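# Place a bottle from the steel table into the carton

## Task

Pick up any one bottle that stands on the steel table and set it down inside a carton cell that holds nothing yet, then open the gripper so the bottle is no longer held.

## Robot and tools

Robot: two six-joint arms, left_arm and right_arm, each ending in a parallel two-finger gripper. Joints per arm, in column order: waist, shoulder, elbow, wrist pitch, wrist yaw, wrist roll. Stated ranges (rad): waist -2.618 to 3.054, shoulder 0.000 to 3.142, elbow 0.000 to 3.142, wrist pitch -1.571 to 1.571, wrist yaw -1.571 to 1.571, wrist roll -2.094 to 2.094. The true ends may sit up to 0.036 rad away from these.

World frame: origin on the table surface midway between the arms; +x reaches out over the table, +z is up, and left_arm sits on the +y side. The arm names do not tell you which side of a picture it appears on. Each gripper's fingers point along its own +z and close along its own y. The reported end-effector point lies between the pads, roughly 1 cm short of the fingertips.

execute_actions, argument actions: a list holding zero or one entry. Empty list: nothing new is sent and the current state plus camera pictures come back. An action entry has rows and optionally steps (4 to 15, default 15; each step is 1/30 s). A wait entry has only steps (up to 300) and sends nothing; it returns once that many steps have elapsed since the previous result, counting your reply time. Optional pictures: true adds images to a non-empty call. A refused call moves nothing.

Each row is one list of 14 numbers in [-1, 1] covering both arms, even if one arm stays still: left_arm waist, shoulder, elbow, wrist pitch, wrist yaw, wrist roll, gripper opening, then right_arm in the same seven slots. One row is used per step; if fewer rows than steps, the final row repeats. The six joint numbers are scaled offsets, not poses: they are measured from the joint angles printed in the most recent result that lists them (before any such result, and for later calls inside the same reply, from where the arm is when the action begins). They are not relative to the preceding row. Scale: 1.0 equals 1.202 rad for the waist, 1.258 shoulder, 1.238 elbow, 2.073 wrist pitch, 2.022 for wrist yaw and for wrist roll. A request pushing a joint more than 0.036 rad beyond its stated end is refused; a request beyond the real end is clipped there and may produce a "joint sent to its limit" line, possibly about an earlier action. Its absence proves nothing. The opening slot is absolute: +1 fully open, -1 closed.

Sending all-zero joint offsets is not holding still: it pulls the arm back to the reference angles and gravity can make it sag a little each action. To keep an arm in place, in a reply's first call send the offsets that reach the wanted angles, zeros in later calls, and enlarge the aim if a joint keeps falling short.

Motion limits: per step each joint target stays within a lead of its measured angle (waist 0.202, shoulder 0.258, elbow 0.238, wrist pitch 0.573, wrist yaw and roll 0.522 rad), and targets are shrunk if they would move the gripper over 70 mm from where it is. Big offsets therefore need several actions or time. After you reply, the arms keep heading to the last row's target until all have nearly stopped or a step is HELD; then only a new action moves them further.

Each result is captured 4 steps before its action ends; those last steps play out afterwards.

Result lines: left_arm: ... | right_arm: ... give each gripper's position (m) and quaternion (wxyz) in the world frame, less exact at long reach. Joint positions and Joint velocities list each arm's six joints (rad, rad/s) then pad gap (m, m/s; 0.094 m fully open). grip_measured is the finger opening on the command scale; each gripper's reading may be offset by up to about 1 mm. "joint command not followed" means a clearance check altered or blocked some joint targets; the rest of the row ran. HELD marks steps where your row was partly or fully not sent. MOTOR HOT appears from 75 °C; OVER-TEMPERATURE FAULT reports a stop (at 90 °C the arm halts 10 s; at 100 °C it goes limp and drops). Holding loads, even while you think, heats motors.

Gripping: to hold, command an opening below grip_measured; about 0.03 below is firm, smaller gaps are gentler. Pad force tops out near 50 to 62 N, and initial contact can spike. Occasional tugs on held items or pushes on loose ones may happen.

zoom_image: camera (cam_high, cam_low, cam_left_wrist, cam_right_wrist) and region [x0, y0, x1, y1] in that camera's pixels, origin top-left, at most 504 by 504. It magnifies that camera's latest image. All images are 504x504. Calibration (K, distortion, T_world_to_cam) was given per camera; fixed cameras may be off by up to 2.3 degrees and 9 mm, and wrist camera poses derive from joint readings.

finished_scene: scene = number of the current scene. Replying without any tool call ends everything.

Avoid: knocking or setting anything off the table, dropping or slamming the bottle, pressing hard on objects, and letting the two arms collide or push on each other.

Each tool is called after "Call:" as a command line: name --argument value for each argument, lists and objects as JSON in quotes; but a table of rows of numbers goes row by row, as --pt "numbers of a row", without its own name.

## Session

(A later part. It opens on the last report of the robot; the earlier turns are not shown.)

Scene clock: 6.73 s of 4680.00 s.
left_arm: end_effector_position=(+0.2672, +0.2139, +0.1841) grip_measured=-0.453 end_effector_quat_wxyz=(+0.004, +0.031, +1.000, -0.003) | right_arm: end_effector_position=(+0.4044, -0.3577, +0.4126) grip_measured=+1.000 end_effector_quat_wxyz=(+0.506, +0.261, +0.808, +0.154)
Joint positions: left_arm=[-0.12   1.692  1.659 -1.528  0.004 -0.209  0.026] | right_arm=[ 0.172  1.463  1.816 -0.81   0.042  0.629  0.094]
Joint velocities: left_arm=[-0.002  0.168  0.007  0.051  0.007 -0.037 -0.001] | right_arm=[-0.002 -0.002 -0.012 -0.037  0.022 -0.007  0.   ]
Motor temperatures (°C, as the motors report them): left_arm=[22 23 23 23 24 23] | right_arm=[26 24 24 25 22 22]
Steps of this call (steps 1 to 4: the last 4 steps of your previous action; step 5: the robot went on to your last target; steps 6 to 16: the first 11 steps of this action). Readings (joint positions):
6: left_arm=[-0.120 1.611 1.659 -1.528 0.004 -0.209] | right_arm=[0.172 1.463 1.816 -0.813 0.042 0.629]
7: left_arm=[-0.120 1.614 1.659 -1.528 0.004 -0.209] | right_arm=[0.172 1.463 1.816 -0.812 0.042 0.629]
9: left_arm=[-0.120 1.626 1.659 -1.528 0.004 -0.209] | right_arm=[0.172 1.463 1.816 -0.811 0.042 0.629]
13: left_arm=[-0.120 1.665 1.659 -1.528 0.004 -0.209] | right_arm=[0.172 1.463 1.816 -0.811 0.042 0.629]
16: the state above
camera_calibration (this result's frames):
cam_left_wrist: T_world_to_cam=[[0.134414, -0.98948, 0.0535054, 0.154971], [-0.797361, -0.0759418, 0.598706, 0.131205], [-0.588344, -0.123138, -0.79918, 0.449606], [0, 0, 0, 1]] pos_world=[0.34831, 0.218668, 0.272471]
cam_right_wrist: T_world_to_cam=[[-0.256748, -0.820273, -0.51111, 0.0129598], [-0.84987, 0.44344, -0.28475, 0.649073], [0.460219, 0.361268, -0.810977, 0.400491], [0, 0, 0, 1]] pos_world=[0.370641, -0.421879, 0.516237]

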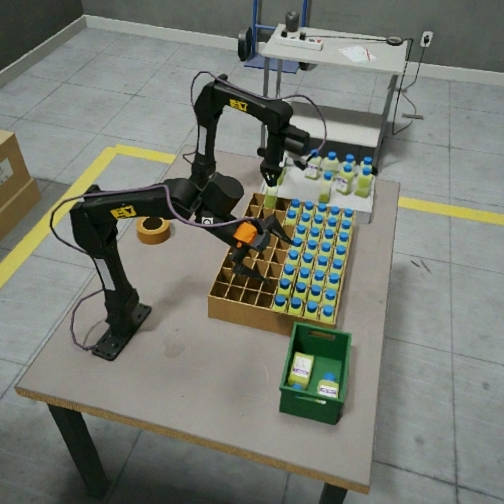

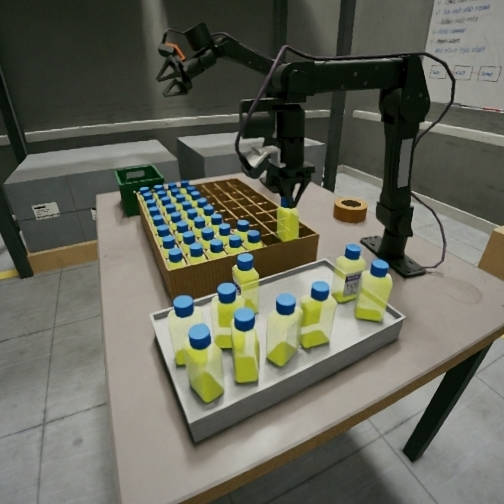

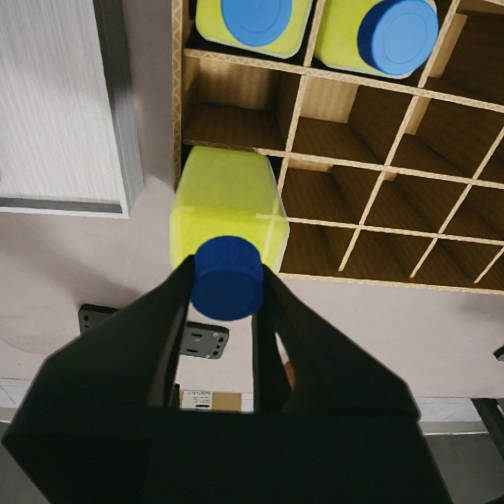

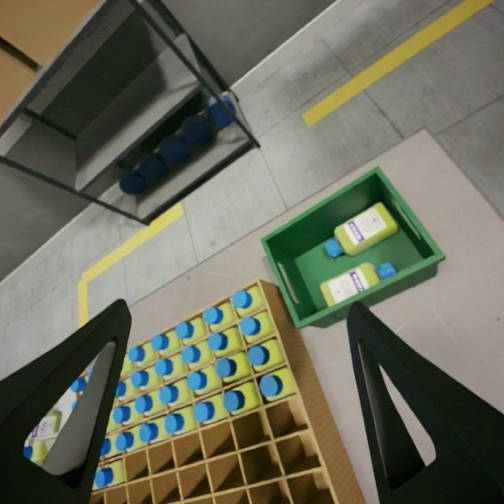

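Call:
execute_actions --actions '[{"rows":[[0,0,-0.02,0.012,0,0,-0.5,0,0,0,0,0,0,1],[0,0,-0.035,0.024,0,0,-0.5,0,0,0,0,0,0,1],[0,0,-0.05,0.035,0,0,-0.5,0,0,0,0,0,0,1],[0,0,-0.066,0.046,0,0,-0.5,0,0,0,0,0,0,1],[0,0,-0.081,0.056,0,0,-0.5,0,0,0,0,0,0,1],[0,0,-0.097,0.066,0,0,-0.5,0,0,0,0,0,0,1],[0,0,-0.112,0.076,0,0,-0.5,0,0,0,0,0,0,1],[0,0,-0.128,0.086,0,0,-0.5,0,0,0,0,0,0,1],[0,0,-0.143,0.096,0,0,-0.5,0,0,0,0,0,0,1],[0,0,-0.159,0.106,0,0,-0.5,0,0,0,0,0,0,1],[0,0,-0.174,0.115,0,0,-0.5,0,0,0,0,0,0,1],[0,0,-0.19,0.124,0,0,-0.5,0,0,0,0,0,0,1],[0,0,-0.205,0.132,0,0,-0.5,0,0,0,0,0,0,1],[0,0,-0.22,0.135,0,0,-0.5,0,0,0,0,0,0,1],[0,0,-0.236,0.135,0,0,-0.5,0,0,0,0,0,0,1]]}]'

Call:
execute_actions --actions '[{"steps":9}]' --pictures true

Scene clock: 7.33 s of 4680.00 s.
left_arm: end_effector_position=(+0.2682, +0.2136, +0.1403) grip_measured=-0.453 end_effector_quat_wxyz=(-0.007, +0.031, +0.999, -0.000) | right_arm: end_effector_position=(+0.4046, -0.3577, +0.4131) grip_measured=+1.000 end_effector_quat_wxyz=(+0.507, +0.260, +0.807, +0.155)
Joint positions: left_arm=[-0.12   1.697  1.49  -1.376  0.004 -0.209  0.026] | right_arm=[ 0.172  1.463  1.816 -0.808  0.042  0.629  0.094]
Joint velocities: left_arm=[-0.007  0.002 -0.545  0.535  0.037 -0.007 -0.001] | right_arm=[-0.002 -0.002 -0.012  0.037  0.037 -0.037  0.   ]
Motor temperatures (°C, as the motors report them): left_arm=[22 23 23 23 24 23] | right_arm=[26 24 24 25 22 22]
Steps of this call (steps 1 to 4: the last 4 steps of your previous action; steps 5 to 7: the robot went on to your last target; steps 8 to 18: the first 11 steps of this action). Readings (joint positions):
8: left_arm=[-0.120 1.697 1.659 -1.527 0.004 -0.209] | right_arm=[0.172 1.463 1.816 -0.810 0.042 0.629]
9: left_arm=[-0.120 1.697 1.654 -1.521 0.004 -0.209] | right_arm=[0.172 1.463 1.816 -0.810 0.042 0.629]
11: left_arm=[-0.120 1.697 1.632 -1.497 0.004 -0.209] | right_arm=[0.172 1.463 1.816 -0.809 0.042 0.629]
15: left_arm=[-0.120 1.697 1.549 -1.431 0.004 -0.209] | right_arm=[0.172 1.463 1.816 -0.808 0.042 0.629]
18: the state above

Scene clock: 7.63 s of 4680.00 s.
left_arm: end_effector_position=(+0.2689, +0.2135, +0.1148) grip_measured=-0.453 end_effector_quat_wxyz=(-0.004, +0.031, +1.000, -0.001) | right_arm: end_effector_position=(+0.4046, -0.3577, +0.4131) grip_measured=+1.000 end_effector_quat_wxyz=(+0.507, +0.260, +0.807, +0.155)
Joint positions: left_arm=[-0.12   1.696  1.387 -1.269  0.004 -0.209  0.026] | right_arm=[ 0.172  1.463  1.816 -0.808  0.042  0.629  0.094]
Joint velocities: left_arm=[ 0.012  0.007 -0.012  0.007  0.022 -0.037 -0.   ] | right_arm=[ 0.007 -0.002 -0.007  0.022 -0.037 -0.066  0.   ]
Motor temperatures (°C, as the motors report them): left_arm=[22 23 23 23 24 23] | right_arm=[26 24 24 25 22 22]
Kept back: nothing.
Steps of this call (steps 1 to 4: the last 4 steps of your previous action; steps 5 to 9: the robot went on to your last target). Readings (joint positions):
1: left_arm=[-0.120 1.697 1.471 -1.357 0.004 -0.209] | right_arm=[0.172 1.463 1.816 -0.808 0.042 0.629]
2: left_arm=[-0.120 1.697 1.452 -1.338 0.004 -0.209] | right_arm=[0.172 1.463 1.816 -0.808 0.042 0.629]
4: left_arm=[-0.120 1.697 1.415 -1.303 0.004 -0.209] | right_arm=[0.172 1.463 1.816 -0.808 0.042 0.629]
8: left_arm=[-0.120 1.696 1.387 -1.270 0.004 -0.209] | right_arm=[0.172 1.463 1.816 -0.808 0.042 0.629]
9: the state above
camera_calibration (this result's frames):
cam_left_wrist: T_world_to_cam=[[0.135236, -0.989727, 0.0463855, 0.158712], [-0.787414, -0.0789399, 0.61135, 0.170541], [-0.601407, -0.119201, -0.79, 0.396756], [0, 0, 0, 1]] pos_world=[0.351435, 0.217838, 0.201815]
cam_right_wrist: T_world_to_cam=[[-0.255578, -0.820237, -0.511752, 0.0130959], [-0.849216, 0.443459, -0.286663, 0.649961], [0.462073, 0.361324, -0.809897, 0.399611], [0, 0, 0, 1]] pos_world=[0.370655, -0.421878, 0.516666]

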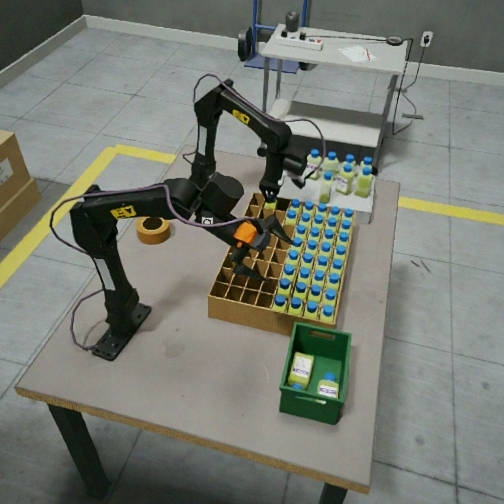

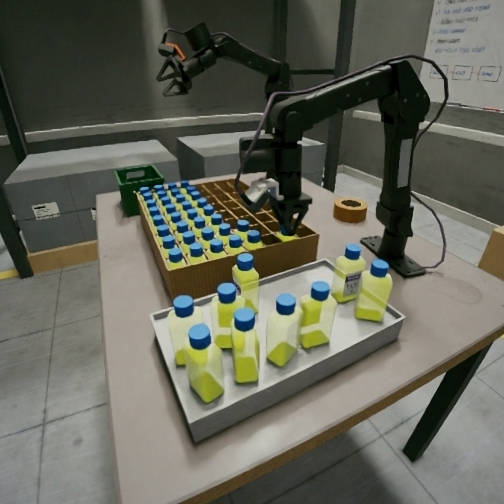

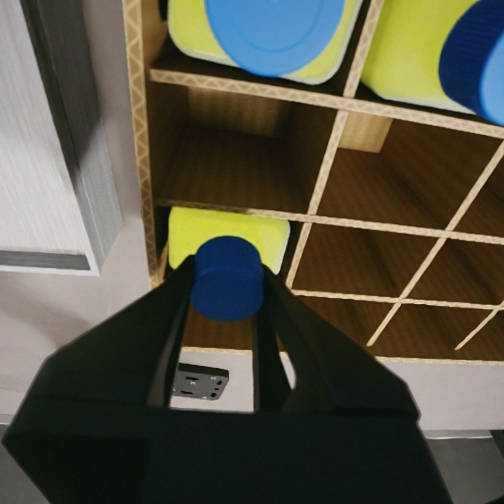

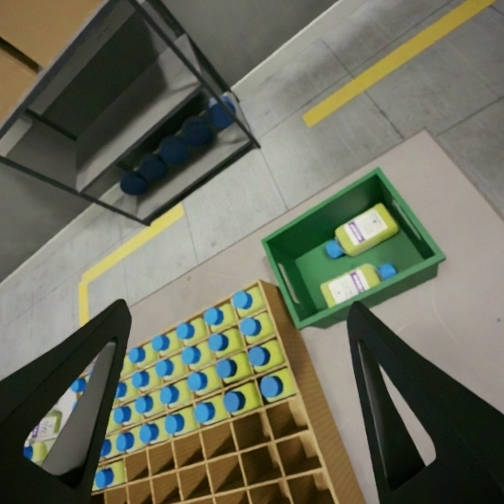

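Call:
execute_actions --actions '[{"rows":[[0,0,0,0,0,0,0.3,0,0,0,0,0,0,1],[0,0,0,0,0,0,0.3,0,0,0,0,0,0,1],[0,0,0,0,0,0,0.3,0,0,0,0,0,0,1],[0,0,0.06,-0.04,0,0,0.3,0,0,0,0,0,0,1],[0,0,0.12,-0.08,0,0,0.3,0,0,0,0,0,0,1],[0,0,0.18,-0.1,0,0,0.3,0,0,0,0,0,0,1]]}]' --pictures true

Scene clock: 8.10 s of 4680.00 s.
left_arm: end_effector_position=(+0.2821, +0.2098, +0.1662) grip_measured=+0.298 end_effector_quat_wxyz=(+0.025, +0.031, +0.999, -0.008) | right_arm: end_effector_position=(+0.4049, -0.3577, +0.4136) grip_measured=+1.000 end_effector_quat_wxyz=(+0.508, +0.260, +0.807, +0.155)
Joint positions: left_arm=[-0.12   1.699  1.593 -1.413  0.004 -0.209  0.061] | right_arm=[ 0.172  1.463  1.816 -0.806  0.042  0.629  0.094]
Joint velocities: left_arm=[-0.007 -0.09   0.105 -0.227 -0.051  0.037 -0.   ] | right_arm=[-0.007  0.002 -0.002 -0.022 -0.007  0.007  0.   ]
Motor temperatures (°C, as the motors report them): left_arm=[22 23 23 23 24 23] | right_arm=[26 24 25 25 22 22]
Steps of this call (steps 1 to 3: the robot went on to your last target; steps 4 to 14: the first 11 steps of this action). Readings (joint positions):
4: left_arm=[-0.120 1.696 1.387 -1.270 0.004 -0.209] | right_arm=[0.172 1.463 1.816 -0.808 0.042 0.629]
5: left_arm=[-0.120 1.696 1.387 -1.270 0.004 -0.209] | right_arm=[0.172 1.463 1.816 -0.807 0.042 0.629]
7: left_arm=[-0.120 1.697 1.394 -1.280 0.004 -0.209] | right_arm=[0.172 1.463 1.816 -0.807 0.042 0.629]
11: left_arm=[-0.120 1.711 1.542 -1.392 0.004 -0.209] | right_arm=[0.172 1.463 1.816 -0.806 0.042 0.629]
14: the state above
camera_calibration (this result's frames):
cam_left_wrist: T_world_to_cam=[[0.131904, -0.988803, 0.0697833, 0.147775], [-0.821193, -0.0695731, 0.566393, 0.164251], [-0.555196, -0.132015, -0.821175, 0.439713], [0, 0, 0, 1]] pos_world=[0.359517, 0.215597, 0.257738]
cam_right_wrist: T_world_to_cam=[[-0.254407, -0.820202, -0.512392, 0.0132304], [-0.848558, 0.443479, -0.288575, 0.650847], [0.463925, 0.361379, -0.808813, 0.398729], [0, 0, 0, 1]] pos_world=[0.370668, -0.421878, 0.517094]

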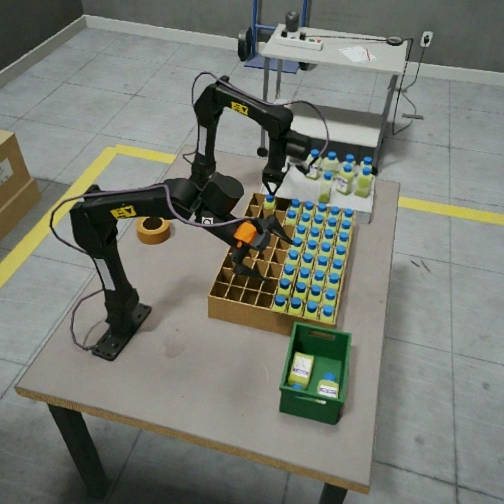

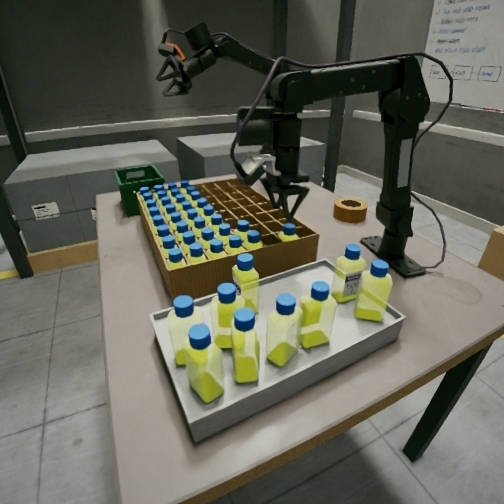

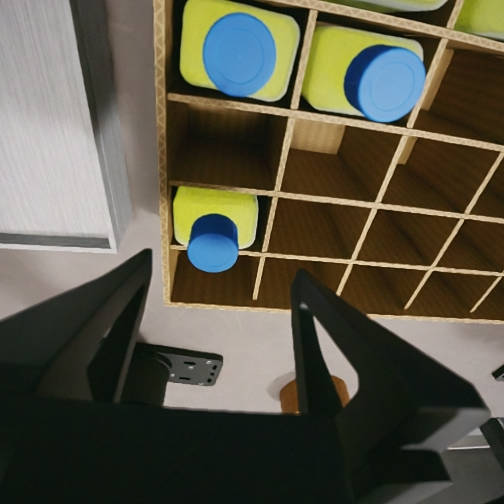

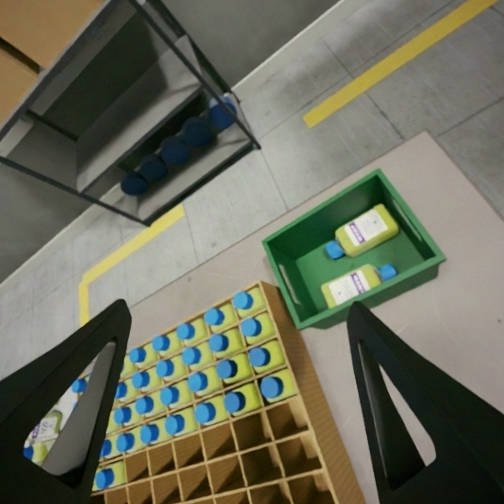

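Call:
finished_scene --scene 2

The scene is finished: the task was done.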